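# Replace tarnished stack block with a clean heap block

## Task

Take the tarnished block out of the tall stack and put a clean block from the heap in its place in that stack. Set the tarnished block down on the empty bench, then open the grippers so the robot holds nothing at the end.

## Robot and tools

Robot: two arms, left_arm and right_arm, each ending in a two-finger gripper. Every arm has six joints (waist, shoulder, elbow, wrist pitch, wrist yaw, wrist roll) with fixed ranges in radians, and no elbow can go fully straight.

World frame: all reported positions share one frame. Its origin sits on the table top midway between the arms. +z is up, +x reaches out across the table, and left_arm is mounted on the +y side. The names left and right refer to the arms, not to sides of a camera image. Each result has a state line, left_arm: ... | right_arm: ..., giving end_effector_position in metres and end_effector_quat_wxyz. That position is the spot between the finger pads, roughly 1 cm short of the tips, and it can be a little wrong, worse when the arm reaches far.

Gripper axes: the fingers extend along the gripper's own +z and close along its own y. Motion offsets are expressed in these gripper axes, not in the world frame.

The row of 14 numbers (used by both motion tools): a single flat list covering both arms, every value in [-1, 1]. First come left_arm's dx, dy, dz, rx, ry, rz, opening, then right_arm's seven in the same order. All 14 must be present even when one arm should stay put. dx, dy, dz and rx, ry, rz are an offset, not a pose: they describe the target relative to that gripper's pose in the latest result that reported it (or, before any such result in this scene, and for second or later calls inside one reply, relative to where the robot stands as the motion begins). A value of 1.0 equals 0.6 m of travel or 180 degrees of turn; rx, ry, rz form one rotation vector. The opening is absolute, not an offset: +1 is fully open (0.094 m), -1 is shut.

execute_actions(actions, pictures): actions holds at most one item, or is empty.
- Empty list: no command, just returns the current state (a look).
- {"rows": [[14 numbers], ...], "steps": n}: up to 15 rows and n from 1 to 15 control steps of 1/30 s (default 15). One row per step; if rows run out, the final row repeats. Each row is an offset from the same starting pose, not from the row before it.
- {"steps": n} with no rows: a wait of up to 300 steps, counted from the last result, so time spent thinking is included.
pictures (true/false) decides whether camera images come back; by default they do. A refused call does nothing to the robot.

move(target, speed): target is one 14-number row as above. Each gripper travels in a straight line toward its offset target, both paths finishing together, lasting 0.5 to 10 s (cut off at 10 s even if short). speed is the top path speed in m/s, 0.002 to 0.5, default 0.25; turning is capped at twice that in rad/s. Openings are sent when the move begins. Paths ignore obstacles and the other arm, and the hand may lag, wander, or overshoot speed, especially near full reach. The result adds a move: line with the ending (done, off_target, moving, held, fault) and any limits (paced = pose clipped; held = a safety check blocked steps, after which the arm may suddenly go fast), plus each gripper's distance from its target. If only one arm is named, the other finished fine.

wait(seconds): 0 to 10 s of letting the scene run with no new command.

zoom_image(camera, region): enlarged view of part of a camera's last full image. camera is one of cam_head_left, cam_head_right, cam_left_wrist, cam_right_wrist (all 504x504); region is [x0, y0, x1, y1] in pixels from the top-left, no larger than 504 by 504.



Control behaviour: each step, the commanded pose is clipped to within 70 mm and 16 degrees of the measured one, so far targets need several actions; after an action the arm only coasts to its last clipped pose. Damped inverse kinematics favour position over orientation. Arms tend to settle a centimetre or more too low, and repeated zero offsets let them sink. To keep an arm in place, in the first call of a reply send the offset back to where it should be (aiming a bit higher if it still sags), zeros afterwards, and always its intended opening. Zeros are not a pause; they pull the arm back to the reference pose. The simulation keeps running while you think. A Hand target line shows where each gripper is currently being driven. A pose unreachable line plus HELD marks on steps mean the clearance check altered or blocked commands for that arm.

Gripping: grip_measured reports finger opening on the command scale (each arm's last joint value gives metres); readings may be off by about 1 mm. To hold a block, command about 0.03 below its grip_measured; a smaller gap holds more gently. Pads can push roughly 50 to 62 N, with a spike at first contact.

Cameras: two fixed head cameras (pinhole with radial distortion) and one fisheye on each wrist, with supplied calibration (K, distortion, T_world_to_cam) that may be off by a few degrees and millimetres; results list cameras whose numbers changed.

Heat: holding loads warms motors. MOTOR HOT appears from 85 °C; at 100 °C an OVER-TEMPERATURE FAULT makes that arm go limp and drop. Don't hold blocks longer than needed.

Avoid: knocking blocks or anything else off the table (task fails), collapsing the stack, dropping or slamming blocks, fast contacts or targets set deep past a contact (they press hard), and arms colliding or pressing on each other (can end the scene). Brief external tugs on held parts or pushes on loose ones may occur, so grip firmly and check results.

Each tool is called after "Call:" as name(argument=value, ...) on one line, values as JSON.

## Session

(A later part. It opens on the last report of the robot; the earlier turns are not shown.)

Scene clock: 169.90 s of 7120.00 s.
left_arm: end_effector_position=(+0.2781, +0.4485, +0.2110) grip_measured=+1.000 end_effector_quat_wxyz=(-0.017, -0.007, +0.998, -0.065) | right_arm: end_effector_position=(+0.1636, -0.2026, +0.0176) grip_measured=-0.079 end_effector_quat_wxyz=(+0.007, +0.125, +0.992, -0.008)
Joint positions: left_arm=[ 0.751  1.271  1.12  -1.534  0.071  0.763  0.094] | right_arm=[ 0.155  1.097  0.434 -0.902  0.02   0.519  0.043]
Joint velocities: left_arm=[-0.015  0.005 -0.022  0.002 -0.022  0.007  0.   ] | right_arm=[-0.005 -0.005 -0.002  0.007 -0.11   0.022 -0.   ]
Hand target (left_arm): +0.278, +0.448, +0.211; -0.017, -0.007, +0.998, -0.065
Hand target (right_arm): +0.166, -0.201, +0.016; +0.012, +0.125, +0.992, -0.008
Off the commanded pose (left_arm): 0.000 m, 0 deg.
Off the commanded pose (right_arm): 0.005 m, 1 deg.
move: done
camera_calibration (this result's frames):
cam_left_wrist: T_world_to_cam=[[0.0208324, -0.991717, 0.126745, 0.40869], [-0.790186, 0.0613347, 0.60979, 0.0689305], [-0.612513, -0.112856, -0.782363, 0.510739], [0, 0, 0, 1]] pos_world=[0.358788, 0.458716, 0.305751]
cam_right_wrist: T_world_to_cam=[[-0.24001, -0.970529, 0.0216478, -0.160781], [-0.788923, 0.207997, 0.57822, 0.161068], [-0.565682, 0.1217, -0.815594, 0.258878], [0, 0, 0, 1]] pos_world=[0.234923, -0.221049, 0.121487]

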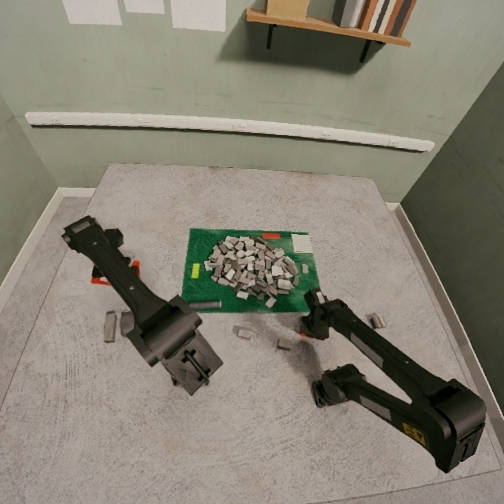

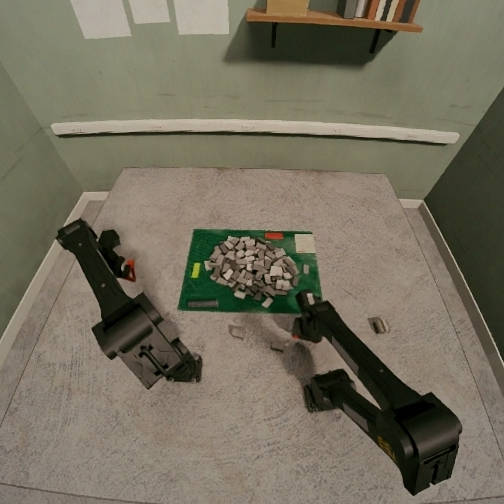

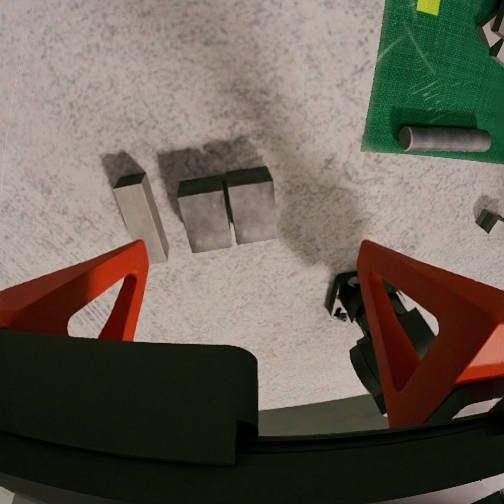

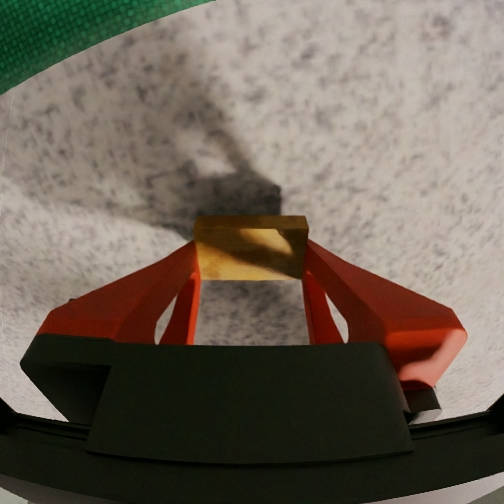

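Call:
move(target=[0,0,0,0,0,0,1,0,0,0.027,-0.003,0,0,-0.12], speed=0.025)

Call:
execute_actions(actions=[{"rows":[[0,0,0,0,0,0,1,0,0,0,0,0,0,0.4]],"steps":12}], pictures=false)

Call:
move(target=[0,0,0,0,0,0,1,-0.03,0.01,-0.12,-0.005,-0.01,0,0.4], speed=0.15)

Call:
move(target=[0,0,0,0,0,0,1,-0.195,0.28,-0.08,0,-0.012,-0.383,0.4], speed=0.35)

Scene clock: 182.60 s of 7120.00 s.
left_arm: end_effector_position=(+0.2781, +0.4485, +0.2110) grip_measured=+1.000 end_effector_quat_wxyz=(-0.017, -0.007, +0.998, -0.065) | right_arm: end_effector_position=(+0.1626, -0.2020, +0.0070) grip_measured=-0.079 end_effector_quat_wxyz=(+0.007, +0.125, +0.992, -0.006)
Joint positions: left_arm=[ 0.751  1.271  1.12  -1.534  0.071  0.763  0.094] | right_arm=[ 0.155  1.124  0.415 -0.855  0.016  0.519  0.043]
Joint velocities: left_arm=[-0.005 -0.005 -0.007 -0.017 -0.037  0.022  0.   ] | right_arm=[-0.015  0.005 -0.007 -0.017 -0.007 -0.066  0.   ]
Hand target (left_arm): +0.278, +0.448, +0.211; -0.017, -0.007, +0.998, -0.065
Hand target (right_arm): +0.163, -0.203, +0.002; +0.007, +0.125, +0.992, -0.004
Off the commanded pose (left_arm): 0.000 m, 0 deg.
Off the commanded pose (right_arm): 0.006 m, 0 deg.
After step 90, 8.83 s passed at rest.
move: done
camera_calibration (this result's frames):
cam_left_wrist: T_world_to_cam=[[0.0208324, -0.991717, 0.126745, 0.40869], [-0.790186, 0.0613347, 0.60979, 0.0689305], [-0.612513, -0.112856, -0.782363, 0.510739], [0, 0, 0, 1]] pos_world=[0.358788, 0.458716, 0.305751]
cam_right_wrist: T_world_to_cam=[[-0.239985, -0.970629, 0.0169096, -0.160287], [-0.789078, 0.205184, 0.579013, 0.165707], [-0.565476, 0.125611, -0.815143, 0.25032], [0, 0, 0, 1]] pos_world=[0.23384, -0.221023, 0.11081]

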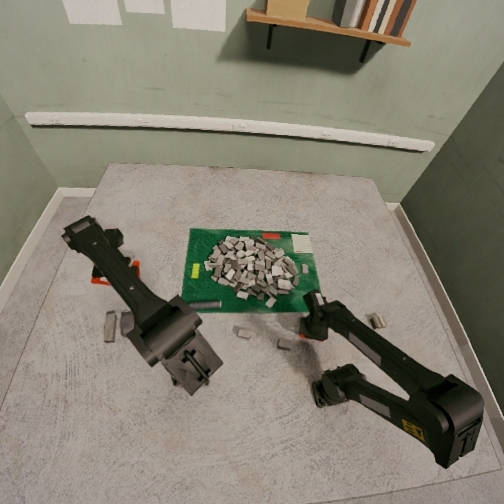

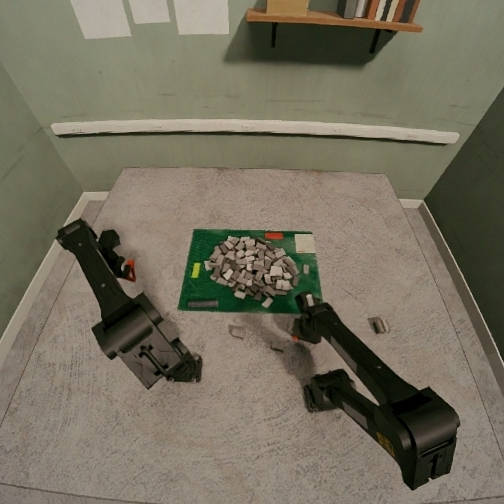

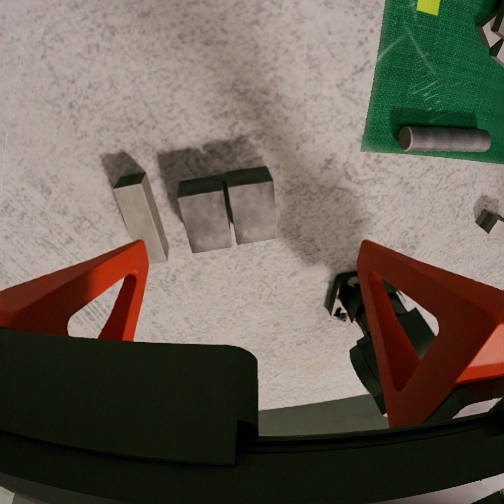

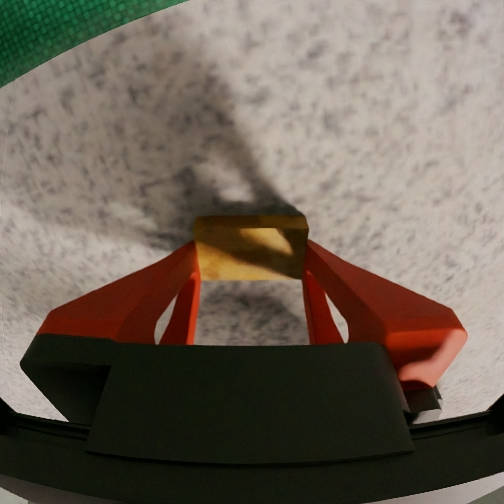

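Scene clock: 183.00 s of 7120.00 s.
left_arm: end_effector_position=(+0.2781, +0.4485, +0.2110) grip_measured=+1.000 end_effector_quat_wxyz=(-0.017, -0.007, +0.998, -0.065) | right_arm: end_effector_position=(+0.1626, -0.2020, +0.0070) grip_measured=+0.397 end_effector_quat_wxyz=(+0.007, +0.125, +0.992, -0.006)
Joint positions: left_arm=[ 0.751  1.271  1.12  -1.534  0.071  0.763  0.094] | right_arm=[ 0.155  1.124  0.415 -0.855  0.016  0.519  0.066]
Joint velocities: left_arm=[-0.015 -0.005 -0.012  0.012  0.081 -0.051  0.   ] | right_arm=[-0.005  0.015  0.002  0.012 -0.022 -0.022 -0.001]
Hand target (left_arm): +0.278, +0.448, +0.211; -0.017, -0.007, +0.998, -0.065
Hand target (right_arm): +0.163, -0.202, +0.007; +0.007, +0.125, +0.992, -0.006
Off the commanded pose (left_arm): 0.000 m, 0 deg.
Off the commanded pose (right_arm): 0.000 m, 0 deg.
Steps of this call (steps 1 to 12: all 12 steps of this action). Readings (end_effector_position):
1: left_arm (+0.2781, +0.4485, +0.2110) | right_arm (+0.1626, -0.2020, +0.0070)
2: left_arm (+0.2781, +0.4485, +0.2110) | right_arm (+0.1626, -0.2020, +0.0070)
4: left_arm (+0.2781, +0.4485, +0.2110) | right_arm (+0.1626, -0.2020, +0.0070)
8: left_arm (+0.2781, +0.4485, +0.2110) | right_arm (+0.1626, -0.2020, +0.0070)
12: the state above

Scene clock: 184.13 s of 7120.00 s.
left_arm: end_effector_position=(+0.2781, +0.4485, +0.2110) grip_measured=+1.000 end_effector_quat_wxyz=(-0.017, -0.007, +0.998, -0.065) | right_arm: end_effector_position=(+0.1641, -0.2020, +0.0594) grip_measured=+0.397 end_effector_quat_wxyz=(+0.003, +0.123, +0.992, -0.007)
Joint positions: left_arm=[ 0.751  1.271  1.12  -1.534  0.071  0.763  0.094] | right_arm=[ 0.153  1.006  0.511 -1.075  0.016  0.514  0.066]
Joint velocities: left_arm=[-0.015  0.005  0.007  0.007  0.037 -0.037  0.   ] | right_arm=[-0.024 -0.005 -0.002 -0.017  0.022 -0.081 -0.001]
Hand target (left_arm): +0.278, +0.448, +0.211; -0.017, -0.007, +0.998, -0.065
Hand target (right_arm): +0.182, -0.200, +0.078; +0.023, +0.125, +0.992, -0.000
Off the commanded pose (left_arm): 0.000 m, 0 deg.
Off the commanded pose (right_arm): 0.026 m, 2 deg.
move: off_target (right_arm)
camera_calibration (this result's frames):
cam_left_wrist: T_world_to_cam=[[0.0208324, -0.991717, 0.126745, 0.40869], [-0.790186, 0.0613347, 0.60979, 0.0689305], [-0.612513, -0.112856, -0.782363, 0.510739], [0, 0, 0, 1]] pos_world=[0.358788, 0.458716, 0.305751]
cam_right_wrist: T_world_to_cam=[[-0.237261, -0.97123, 0.0204894, -0.161586], [-0.785521, 0.204218, 0.584167, 0.135469], [-0.571545, 0.122505, -0.811374, 0.294075], [0, 0, 0, 1]] pos_world=[0.236153, -0.220628, 0.16278]

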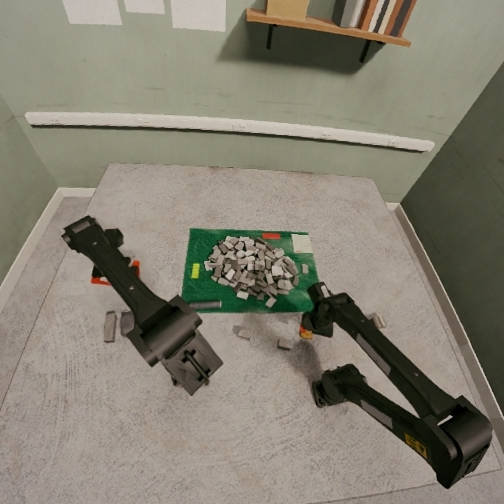

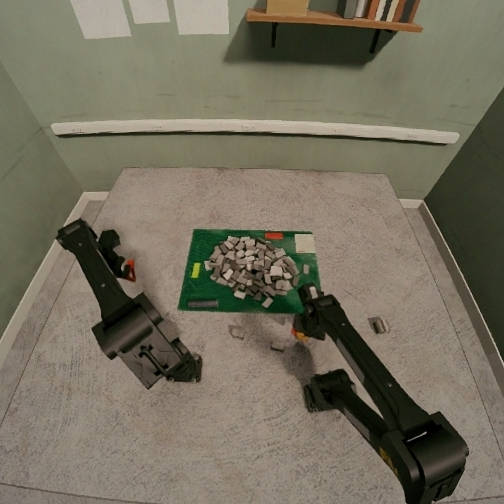

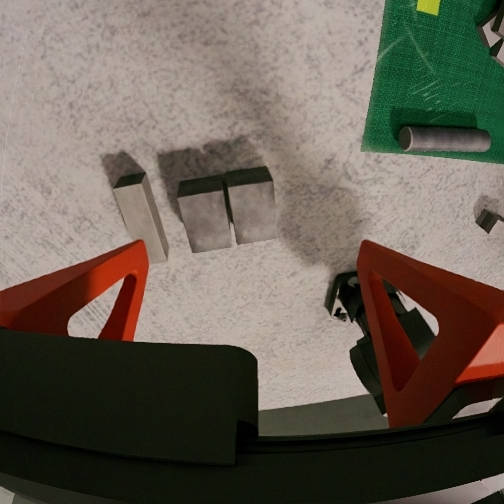

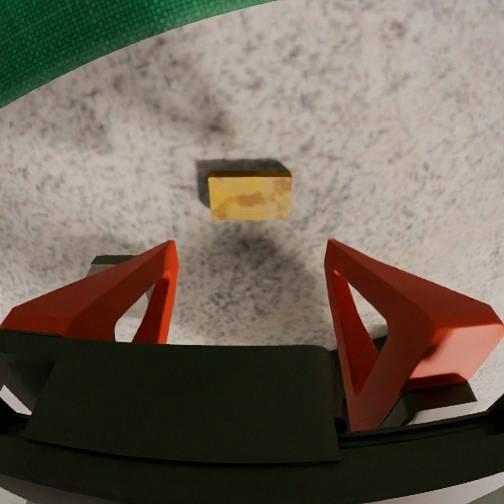

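Scene clock: 186.47 s of 7120.00 s.
left_arm: end_effector_position=(+0.2781, +0.4485, +0.2110) grip_measured=+1.000 end_effector_quat_wxyz=(-0.017, -0.007, +0.998, -0.065) | right_arm: end_effector_position=(+0.3021, -0.0790, +0.0904) grip_measured=+0.397 end_effector_quat_wxyz=(+0.002, -0.451, +0.892, -0.012)
Joint positions: left_arm=[ 0.751  1.271  1.12  -1.534  0.071  0.763  0.094] | right_arm=[ 0.371  1.46   0.975 -1.081  0.025 -0.451  0.066]
Joint velocities: left_arm=[-0.015 -0.005 -0.002 -0.007  0.022 -0.051  0.   ] | right_arm=[ 0.005 -0.015 -0.017  0.017  0.081 -0.037 -0.   ]
Hand target (left_arm): +0.278, +0.448, +0.211; -0.017, -0.007, +0.998, -0.065
Hand target (right_arm): +0.318, -0.066, +0.106; +0.018, -0.460, +0.888, -0.011
Off the commanded pose (left_arm): 0.000 m, 0 deg.
Off the commanded pose (right_arm): 0.026 m, 2 deg.
move: off_target (right_arm)
camera_calibration (this result's frames):
cam_left_wrist: T_world_to_cam=[[0.0208324, -0.991717, 0.126745, 0.40869], [-0.790186, 0.0613347, 0.60979, 0.0689305], [-0.612513, -0.112856, -0.782363, 0.510739], [0, 0, 0, 1]] pos_world=[0.358788, 0.458716, 0.305751]
cam_right_wrist: T_world_to_cam=[[0.809708, -0.586011, 0.0310403, -0.296775], [-0.485517, -0.639266, 0.596332, 0.0422615], [-0.329614, -0.497925, -0.802138, 0.260068], [0, 0, 0, 1]] pos_world=[0.346542, -0.0174022, 0.192621]

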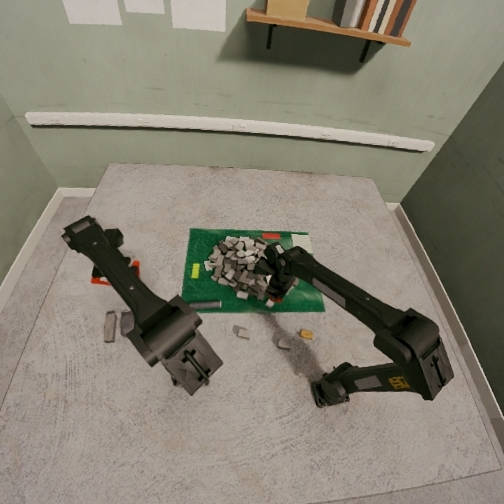

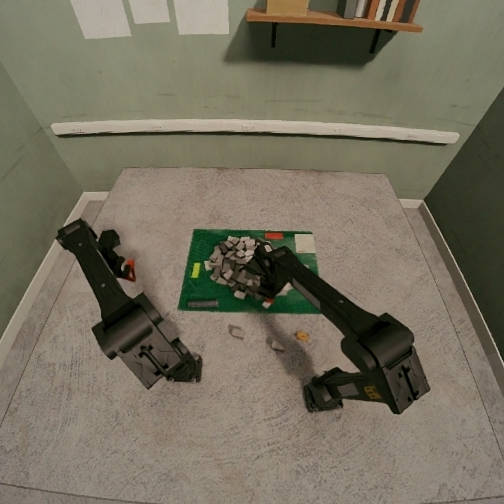

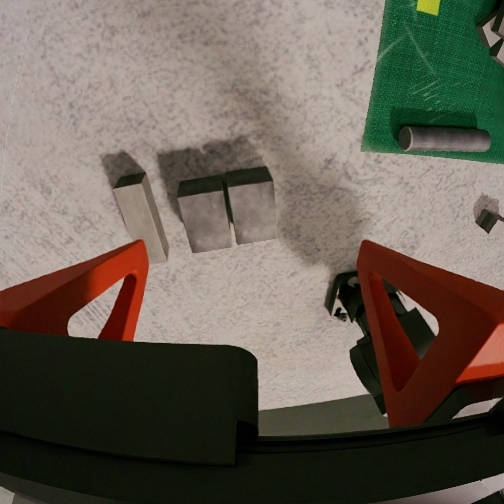

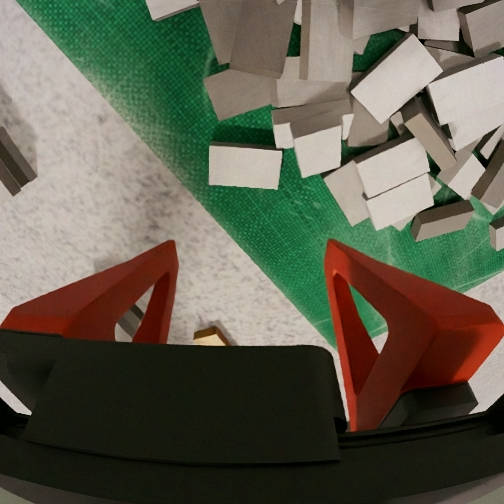

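Call:
move(target=[0,0,0,0,0,0,1,-0.004,0.016,0.085,-0.008,0,0.02,0.15], speed=0.08)

Scene clock: 192.40 s of 7120.00 s.
left_arm: end_effector_position=(+0.2781, +0.4485, +0.2110) grip_measured=+1.000 end_effector_quat_wxyz=(-0.017, -0.007, +0.998, -0.065) | right_arm: end_effector_position=(+0.2963, -0.0775, +0.0433) grip_measured=+0.153 end_effector_quat_wxyz=(-0.006, -0.423, +0.906, -0.003)
Joint positions: left_arm=[ 0.751  1.271  1.12  -1.534  0.071  0.763  0.094] | right_arm=[ 0.373  1.531  0.909 -0.961  0.006 -0.385  0.054]
Joint velocities: left_arm=[-0.005 -0.015  0.002 -0.007 -0.007 -0.037  0.   ] | right_arm=[-0.015 -0.005 -0.012  0.027  0.081 -0.066 -0.001]
Hand target (left_arm): +0.278, +0.448, +0.211; -0.017, -0.007, +0.998, -0.065
Hand target (right_arm): +0.295, -0.072, +0.039; -0.003, -0.423, +0.906, -0.001
Off the commanded pose (left_arm): 0.000 m, 0 deg.
Off the commanded pose (right_arm): 0.007 m, 0 deg.
After step 90, 1.93 s passed at rest.
move: done
camera_calibration (this result's frames):
cam_left_wrist: T_world_to_cam=[[0.0208324, -0.991717, 0.126745, 0.40869], [-0.790186, 0.0613347, 0.60979, 0.0689305], [-0.612513, -0.112856, -0.782363, 0.510739], [0, 0, 0, 1]] pos_world=[0.358788, 0.458716, 0.305751]
cam_right_wrist: T_world_to_cam=[[0.771138, -0.636624, 0.00756845, -0.28124], [-0.512054, -0.613095, 0.601594, 0.0781686], [-0.378349, -0.467787, -0.798766, 0.237714], [0, 0, 0, 1]] pos_world=[0.34684, -0.0199197, 0.144981]

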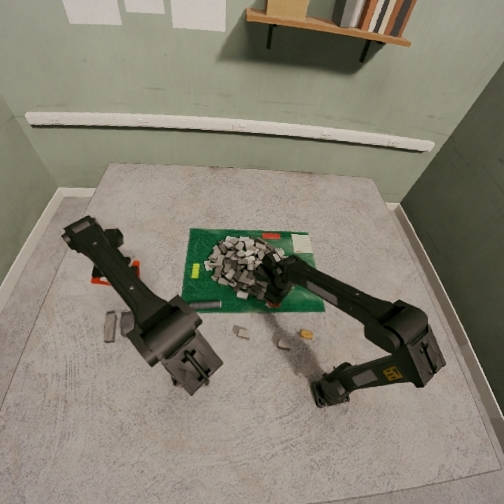

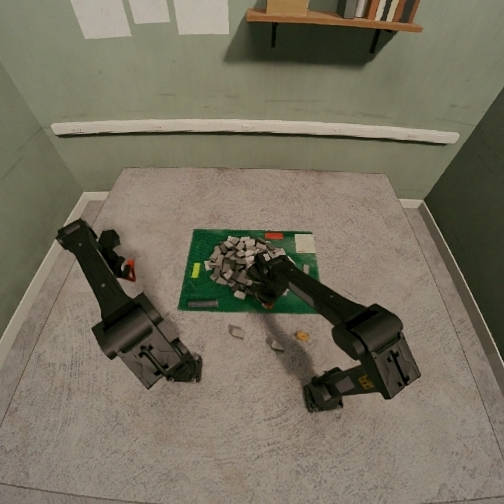

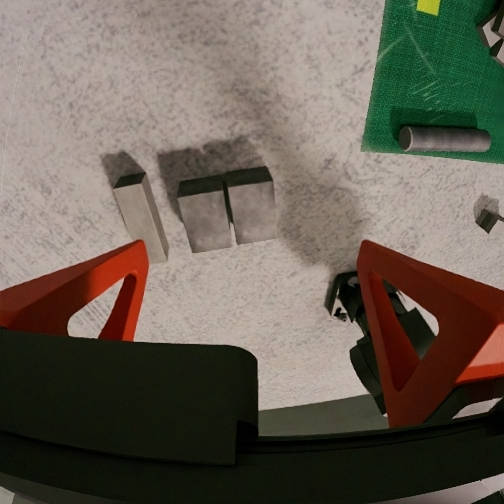

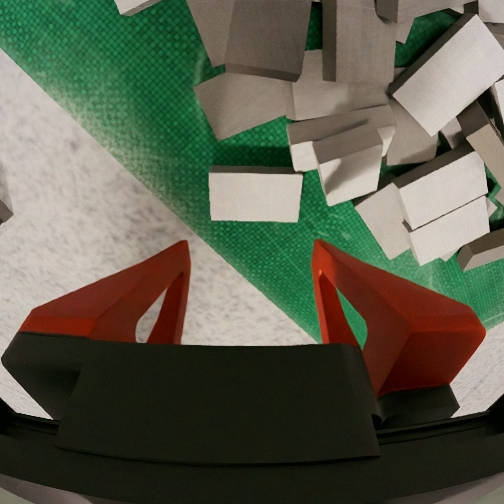

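Call:
move(target=[0,0,0,0,0,0,1,-0.008,-0.001,0.064,0,0,0.008,0.12], speed=0.04)

Scene clock: 199.30 s of 7120.00 s.
left_arm: end_effector_position=(+0.2781, +0.4485, +0.2110) grip_measured=+1.000 end_effector_quat_wxyz=(-0.017, -0.007, +0.998, -0.065) | right_arm: end_effector_position=(+0.2993, -0.0759, +0.0103) grip_measured=+0.123 end_effector_quat_wxyz=(-0.007, -0.413, +0.911, -0.003)
Joint positions: left_arm=[ 0.751  1.271  1.12  -1.534  0.071  0.763  0.094] | right_arm=[ 0.373  1.6    0.883 -0.868  0.006 -0.365  0.053]
Joint velocities: left_arm=[-0.005 -0.005 -0.007 -0.002 -0.022  0.037  0.   ] | right_arm=[-0.015  0.005  0.017  0.002 -0.022  0.007 -0.   ]
Hand target (left_arm): +0.278, +0.448, +0.211; -0.017, -0.007, +0.998, -0.065
Hand target (right_arm): +0.299, -0.074, +0.005; -0.006, -0.411, +0.912, -0.003
Off the commanded pose (left_arm): 0.000 m, 0 deg.
Off the commanded pose (right_arm): 0.006 m, 0 deg.
After step 90, 2.60 s passed at rest.
move: done
camera_calibration (this result's frames):
cam_left_wrist: T_world_to_cam=[[0.0208324, -0.991717, 0.126745, 0.40869], [-0.790186, 0.0613347, 0.60979, 0.0689305], [-0.612513, -0.112856, -0.782363, 0.510739], [0, 0, 0, 1]] pos_world=[0.358788, 0.458716, 0.305751]
cam_right_wrist: T_world_to_cam=[[0.75787, -0.652364, 0.00729176, -0.279527], [-0.523895, -0.601887, 0.602716, 0.104949], [-0.388801, -0.4606, -0.797923, 0.216909], [0, 0, 0, 1]] pos_world=[0.351162, -0.0192775, 0.11186]

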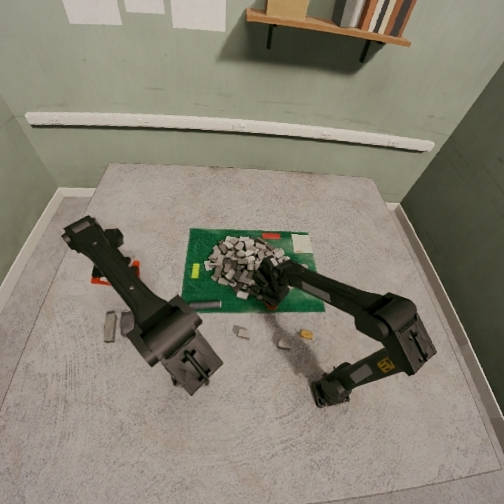

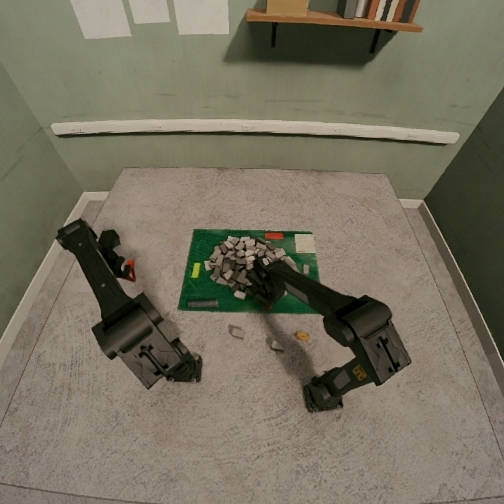

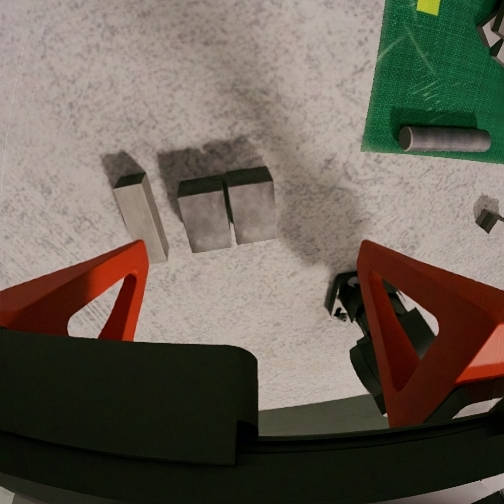

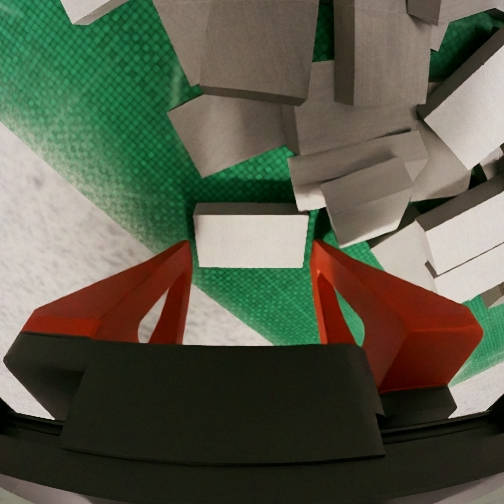

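Call:
execute_actions(actions=[{"rows":[[0,0,0,0,0,0,1,0,0,0,0,0,0,0],[0,0,0,0,0,0,1,0,0,0,0,0,0,-0.04],[0,0,0,0,0,0,1,0,0,0,0,0,0,-0.12]]}], pictures=false)

Call:
move(target=[0,0,0,0,0,0,1,-0.035,-0.012,-0.17,0.008,-0.02,0,-0.12], speed=0.1)

Scene clock: 205.83 s of 7120.00 s.
left_arm: end_effector_position=(+0.2781, +0.4485, +0.2110) grip_measured=+1.000 end_effector_quat_wxyz=(-0.017, -0.007, +0.998, -0.065) | right_arm: end_effector_position=(+0.2993, -0.0759, +0.0103) grip_measured=-0.095 end_effector_quat_wxyz=(-0.007, -0.413, +0.911, -0.003)
Joint positions: left_arm=[ 0.751  1.271  1.12  -1.534  0.071  0.763  0.094] | right_arm=[ 0.373  1.6    0.883 -0.868  0.006 -0.364  0.043]
Joint velocities: left_arm=[-0.015 -0.005 -0.007  0.012 -0.007 -0.081  0.   ] | right_arm=[-0.015 -0.005  0.002  0.002  0.022 -0.051 -0.001]
Hand target (left_arm): +0.278, +0.448, +0.211; -0.017, -0.007, +0.998, -0.065
Hand target (right_arm): +0.299, -0.076, +0.010; -0.007, -0.413, +0.911, -0.003
Off the commanded pose (left_arm): 0.000 m, 0 deg.
Off the commanded pose (right_arm): 0.000 m, 0 deg.
Steps of this call (steps 1 to 90: nothing new was sent; then 3.03 s passed at rest; steps 91 to 105: all 15 steps of this action). Readings (end_effector_position):
91: left_arm (+0.2781, +0.4485, +0.2110) | right_arm (+0.2993, -0.0759, +0.0103)
92: left_arm (+0.2781, +0.4485, +0.2110) | right_arm (+0.2993, -0.0759, +0.0103)
94: left_arm (+0.2781, +0.4485, +0.2110) | right_arm (+0.2993, -0.0759, +0.0103)
98: left_arm (+0.2781, +0.4485, +0.2110) | right_arm (+0.2993, -0.0759, +0.0103)
105: the state above

Scene clock: 207.47 s of 7120.00 s.
left_arm: end_effector_position=(+0.2781, +0.4485, +0.2110) grip_measured=+1.000 end_effector_quat_wxyz=(-0.017, -0.007, +0.998, -0.065) | right_arm: end_effector_position=(+0.3009, -0.0751, +0.0832) grip_measured=-0.095 end_effector_quat_wxyz=(-0.005, -0.413, +0.911, -0.003)
Joint positions: left_arm=[ 0.751  1.271  1.12  -1.534  0.071  0.763  0.094] | right_arm=[ 0.373  1.481  0.976 -1.077  0.006 -0.364  0.043]
Joint velocities: left_arm=[-0.005 -0.005  0.002 -0.002 -0.007  0.037  0.   ] | right_arm=[ 0.005 -0.015  0.017 -0.002  0.007 -0.037  0.   ]
Hand target (left_arm): +0.278, +0.448, +0.211; -0.017, -0.007, +0.998, -0.065
Hand target (right_arm): +0.320, -0.065, +0.111; +0.027, -0.413, +0.911, -0.001
Off the commanded pose (left_arm): 0.000 m, 0 deg.
Off the commanded pose (right_arm): 0.036 m, 4 deg.
move: off_target (right_arm)
camera_calibration (this result's frames):
cam_left_wrist: T_world_to_cam=[[0.0208324, -0.991717, 0.126745, 0.40869], [-0.790186, 0.0613347, 0.60979, 0.0689305], [-0.612513, -0.112856, -0.782363, 0.510739], [0, 0, 0, 1]] pos_world=[0.358788, 0.458716, 0.305751]
cam_right_wrist: T_world_to_cam=[[0.757603, -0.652663, 0.00826939, -0.280727], [-0.525547, -0.602437, 0.600724, 0.0629179], [-0.387089, -0.459457, -0.799413, 0.275804], [0, 0, 0, 1]] pos_world=[0.352506, -0.0185962, 0.185006]

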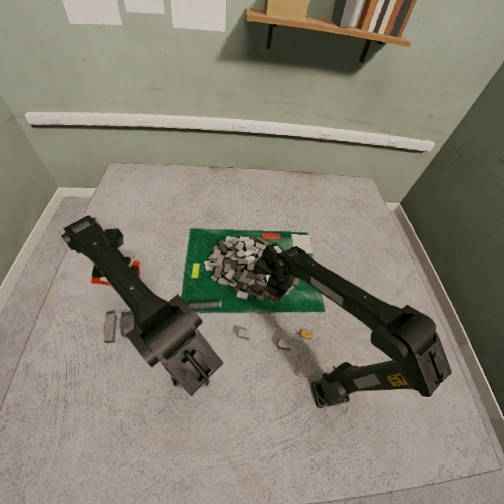

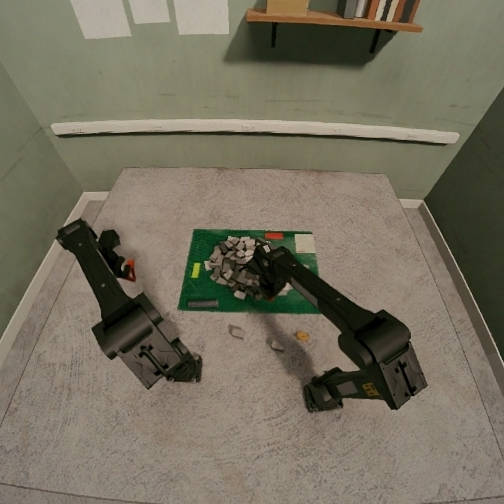

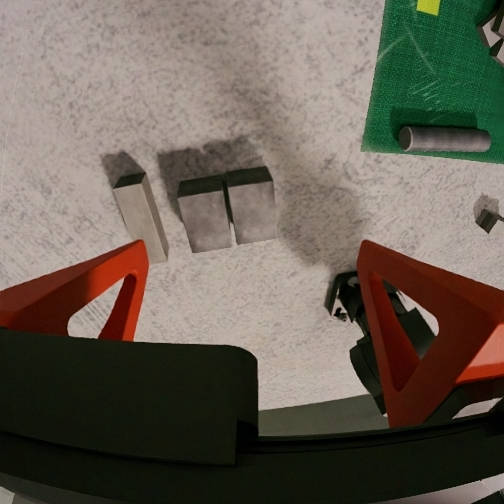

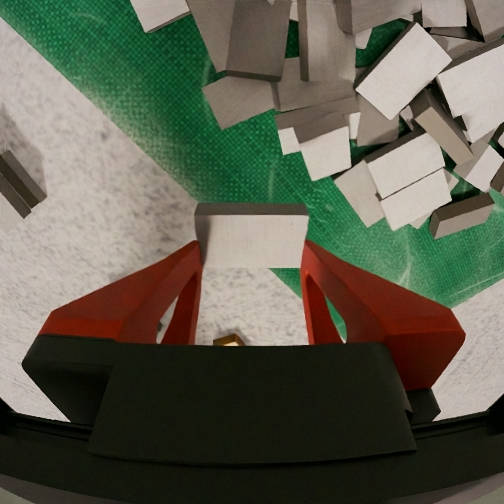

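Call:
move(target=[0,0,0,0,0,0,1,0,0.317,0,0,-0.004,0.349,-0.14], speed=0.3)

Call:
move(target=[0,0,0,0,0,0,1,0,0,0.05,0,0,0,-0.14], speed=0.06)

Scene clock: 216.23 s of 7120.00 s.
left_arm: end_effector_position=(+0.2781, +0.4485, +0.2110) grip_measured=+1.000 end_effector_quat_wxyz=(-0.017, -0.007, +0.998, -0.065) | right_arm: end_effector_position=(+0.1560, +0.0438, +0.0776) grip_measured=-0.095 end_effector_quat_wxyz=(-0.004, +0.120, +0.993, -0.016)
Joint positions: left_arm=[ 0.751  1.271  1.12  -1.534  0.071  0.763  0.094] | right_arm=[ 0.877  1.43   0.904 -1.077  0.007  1.23   0.043]
Joint velocities: left_arm=[-0.005 -0.015 -0.002 -0.007  0.007 -0.037  0.   ] | right_arm=[-0.015 -0.015 -0.002  0.002 -0.037 -0.022  0.   ]
Hand target (left_arm): +0.278, +0.448, +0.211; -0.017, -0.007, +0.998, -0.065
Hand target (right_arm): +0.158, +0.049, +0.085; +0.006, +0.122, +0.993, -0.001
Off the commanded pose (left_arm): 0.000 m, 0 deg.
Off the commanded pose (right_arm): 0.009 m, 2 deg.
After step 90, 3.27 s passed at rest.
move: done
camera_calibration (this result's frames):
cam_left_wrist: T_world_to_cam=[[0.0208324, -0.991717, 0.126745, 0.40869], [-0.790186, 0.0613347, 0.60979, 0.0689305], [-0.612513, -0.112856, -0.782363, 0.510739], [0, 0, 0, 1]] pos_world=[0.358788, 0.458716, 0.305751]
cam_right_wrist: T_world_to_cam=[[-0.22939, -0.972517, 0.0398828, 0.0722181], [-0.7775, 0.207734, 0.593583, 0.0661848], [-0.585555, 0.105153, -0.803784, 0.276433], [0, 0, 0, 1]] pos_world=[0.229891, 0.0274167, 0.180026]

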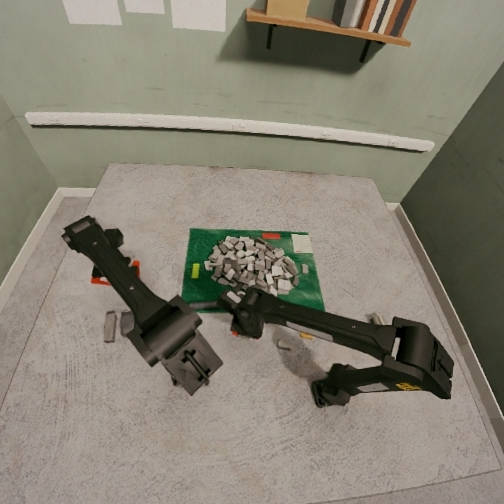

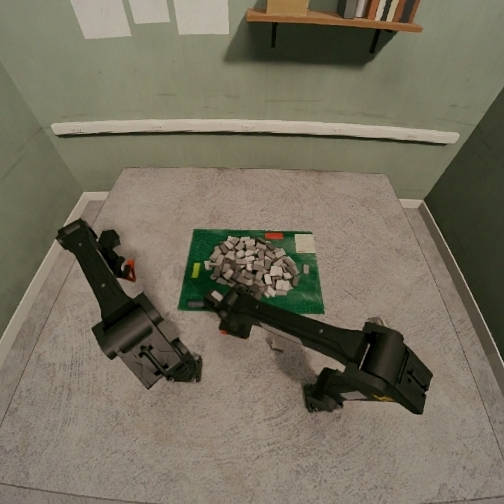

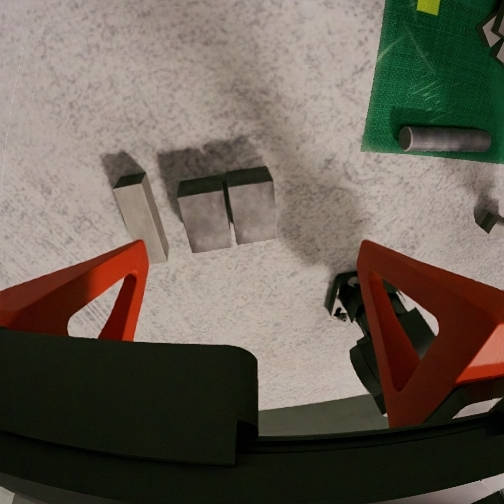

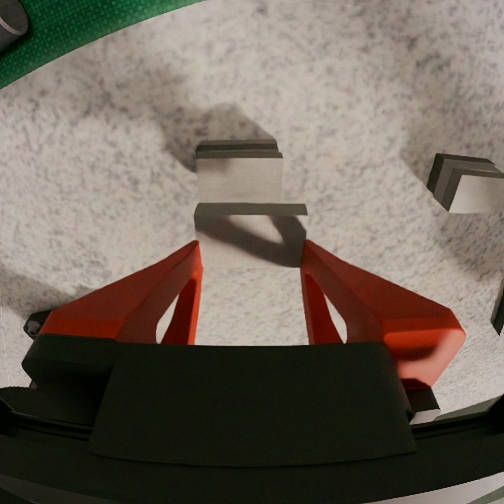

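Scene clock: 217.03 s of 7120.00 s.
left_arm: end_effector_position=(+0.2781, +0.4485, +0.2110) grip_measured=+1.000 end_effector_quat_wxyz=(-0.017, -0.007, +0.998, -0.065) | right_arm: end_effector_position=(+0.1538, +0.0404, +0.0499) grip_measured=-0.095 end_effector_quat_wxyz=(-0.006, +0.120, +0.993, -0.020)
Joint positions: left_arm=[ 0.751  1.271  1.12  -1.534  0.071  0.763  0.094] | right_arm=[ 0.877  1.47   0.861 -1.003  0.007  1.231  0.043]
Joint velocities: left_arm=[ 0.005 -0.015 -0.017  0.012 -0.066  0.051  0.   ] | right_arm=[-0.015 -0.005  0.007 -0.012  0.007 -0.125 -0.   ]
Hand target (left_arm): +0.278, +0.448, +0.211; -0.017, -0.007, +0.998, -0.065
Hand target (right_arm): +0.155, +0.043, +0.048; -0.004, +0.120, +0.993, -0.016
Off the commanded pose (left_arm): 0.000 m, 0 deg.
Off the commanded pose (right_arm): 0.004 m, 1 deg.
move: done
camera_calibration (this result's frames):
cam_left_wrist: T_world_to_cam=[[0.0208324, -0.991717, 0.126745, 0.40869], [-0.790186, 0.0613347, 0.60979, 0.0689305], [-0.612513, -0.112856, -0.782363, 0.510739], [0, 0, 0, 1]] pos_world=[0.358788, 0.458716, 0.305751]
cam_right_wrist: T_world_to_cam=[[-0.22953, -0.972075, 0.0488402, 0.0690211], [-0.774319, 0.212777, 0.59595, 0.0807741], [-0.589701, 0.0989704, -0.801535, 0.253993], [0, 0, 0, 1]] pos_world=[0.228167, 0.0247691, 0.152076]

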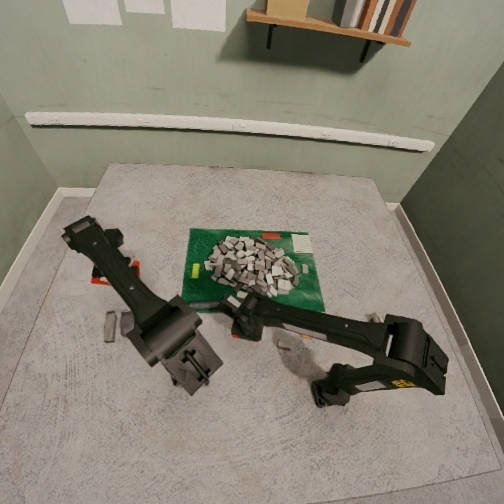

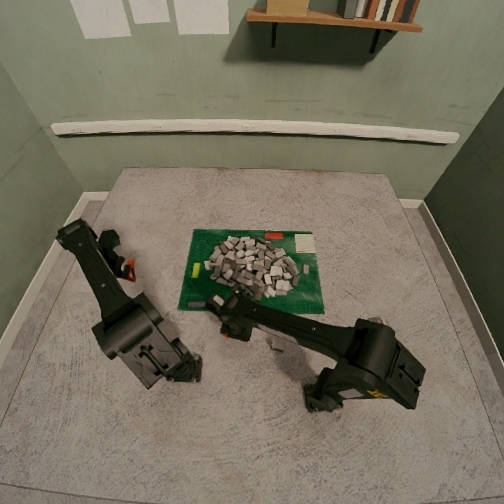

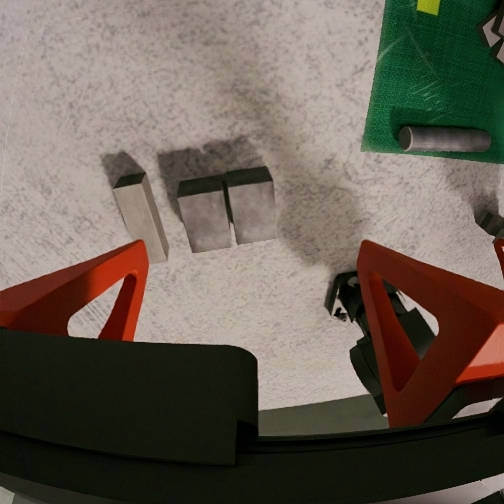

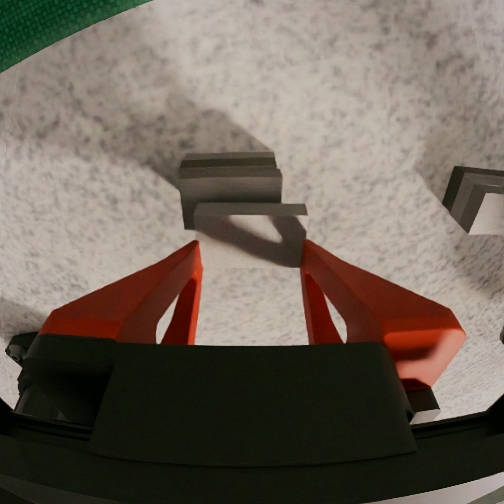

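Call:
move(target=[0,0,0,0,0,0,1,-0.018,0.018,0.008,-0.017,-0.007,0,-0.14], speed=0.04)

Scene clock: 221.70 s of 7120.00 s.
left_arm: end_effector_position=(+0.2781, +0.4485, +0.2110) grip_measured=+1.000 end_effector_quat_wxyz=(-0.017, -0.007, +0.998, -0.065) | right_arm: end_effector_position=(+0.1630, +0.0509, +0.0497) grip_measured=-0.095 end_effector_quat_wxyz=(+0.007, +0.119, +0.993, +0.005)
Joint positions: left_arm=[ 0.751  1.271  1.12  -1.534  0.071  0.763  0.094] | right_arm=[ 0.872  1.47   0.861 -0.947  0.007  1.224  0.043]
Joint velocities: left_arm=[ 0.005  0.005  0.007 -0.012 -0.081  0.007  0.   ] | right_arm=[-0.015 -0.005  0.002  0.022  0.081 -0.022 -0.   ]
Hand target (left_arm): +0.278, +0.448, +0.211; -0.017, -0.007, +0.998, -0.065
Hand target (right_arm): +0.166, +0.048, +0.045; +0.008, +0.120, +0.993, +0.005
Off the commanded pose (left_arm): 0.000 m, 0 deg.
Off the commanded pose (right_arm): 0.007 m, 0 deg.
After step 90, 0.67 s passed at rest.
move: done
camera_calibration (this result's frames):
cam_left_wrist: T_world_to_cam=[[0.0208324, -0.991717, 0.126745, 0.40869], [-0.790186, 0.0613347, 0.60979, 0.0689305], [-0.612513, -0.112856, -0.782363, 0.510739], [0, 0, 0, 1]] pos_world=[0.358788, 0.458716, 0.305751]
cam_right_wrist: T_world_to_cam=[[-0.228364, -0.973567, -0.00412938, 0.0838953], [-0.792921, 0.183527, 0.581029, 0.0910768], [-0.564913, 0.135961, -0.813872, 0.25293], [0, 0, 0, 1]] pos_world=[0.234259, 0.0305742, 0.153281]

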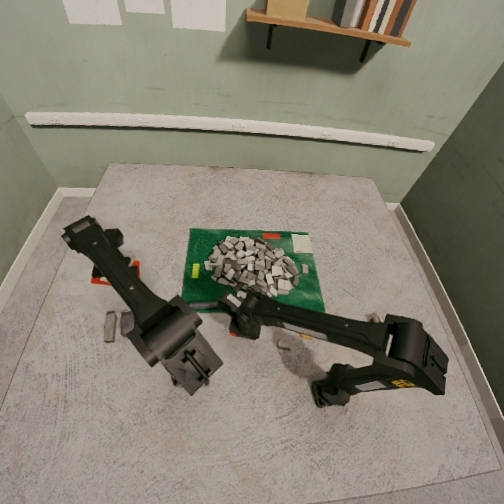

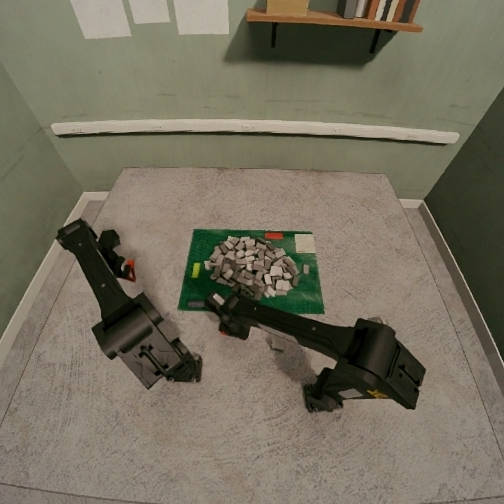

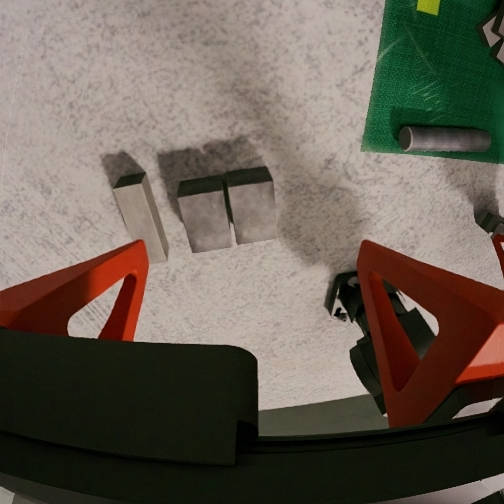

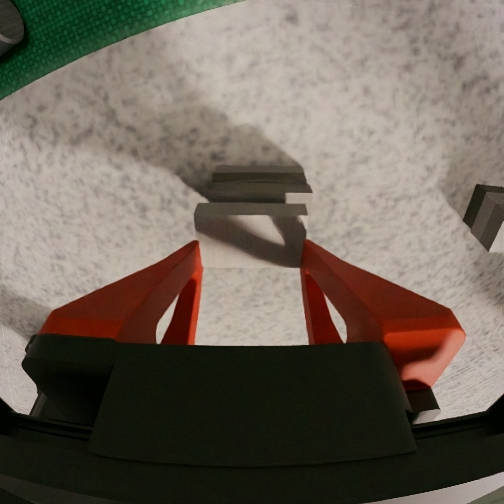

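Call:
move(target=[0,0,0,0,0,0,1,-0.005,-0.011,0.028,0,0.002,0,-0.14], speed=0.025)

Scene clock: 226.13 s of 7120.00 s.
left_arm: end_effector_position=(+0.2781, +0.4485, +0.2110) grip_measured=+1.000 end_effector_quat_wxyz=(-0.017, -0.007, +0.998, -0.065) | right_arm: end_effector_position=(+0.1614, +0.0470, +0.0411) grip_measured=-0.095 end_effector_quat_wxyz=(+0.005, +0.118, +0.993, +0.006)
Joint positions: left_arm=[ 0.751  1.271  1.12  -1.534  0.071  0.763  0.094] | right_arm=[ 0.867  1.475  0.839 -0.92   0.004  1.217  0.043]
Joint velocities: left_arm=[ 0.005 -0.015 -0.007 -0.012 -0.022 -0.007  0.   ] | right_arm=[-0.015  0.005 -0.022 -0.007 -0.007  0.037 -0.   ]
Hand target (left_arm): +0.278, +0.448, +0.211; -0.017, -0.007, +0.998, -0.065
Hand target (right_arm): +0.164, +0.044, +0.033; +0.003, +0.119, +0.993, +0.005
Off the commanded pose (left_arm): 0.000 m, 0 deg.
Off the commanded pose (right_arm): 0.009 m, 0 deg.
After step 90, 0.47 s passed at rest.
move: done
camera_calibration (this result's frames):
cam_left_wrist: T_world_to_cam=[[0.0208324, -0.991717, 0.126745, 0.40869], [-0.790186, 0.0613347, 0.60979, 0.0689305], [-0.612513, -0.112856, -0.782363, 0.510739], [0, 0, 0, 1]] pos_world=[0.358788, 0.458716, 0.305751]
cam_right_wrist: T_world_to_cam=[[-0.226097, -0.97409, -0.00540087, 0.0793852], [-0.791532, 0.180486, 0.583868, 0.0953347], [-0.567765, 0.136286, -0.811831, 0.245979], [0, 0, 0, 1]] pos_world=[0.233067, 0.0265982, 0.144459]

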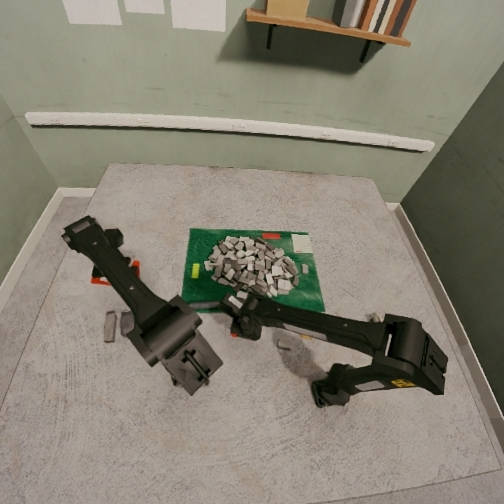

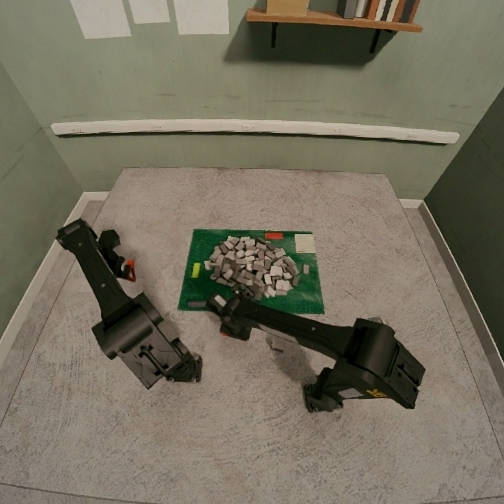

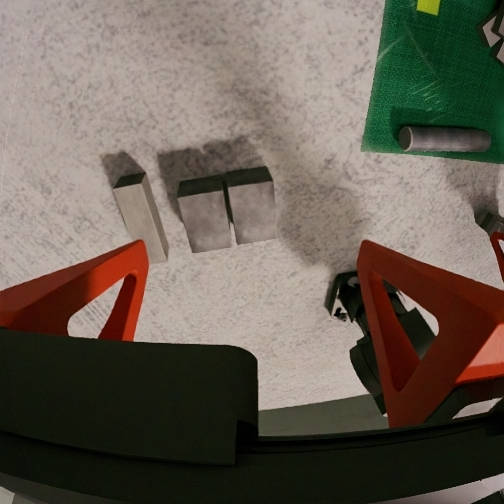

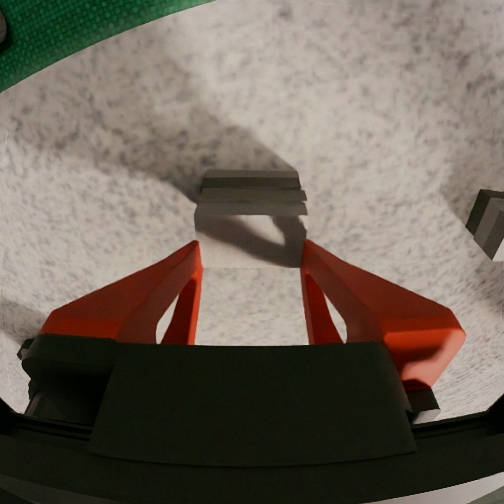

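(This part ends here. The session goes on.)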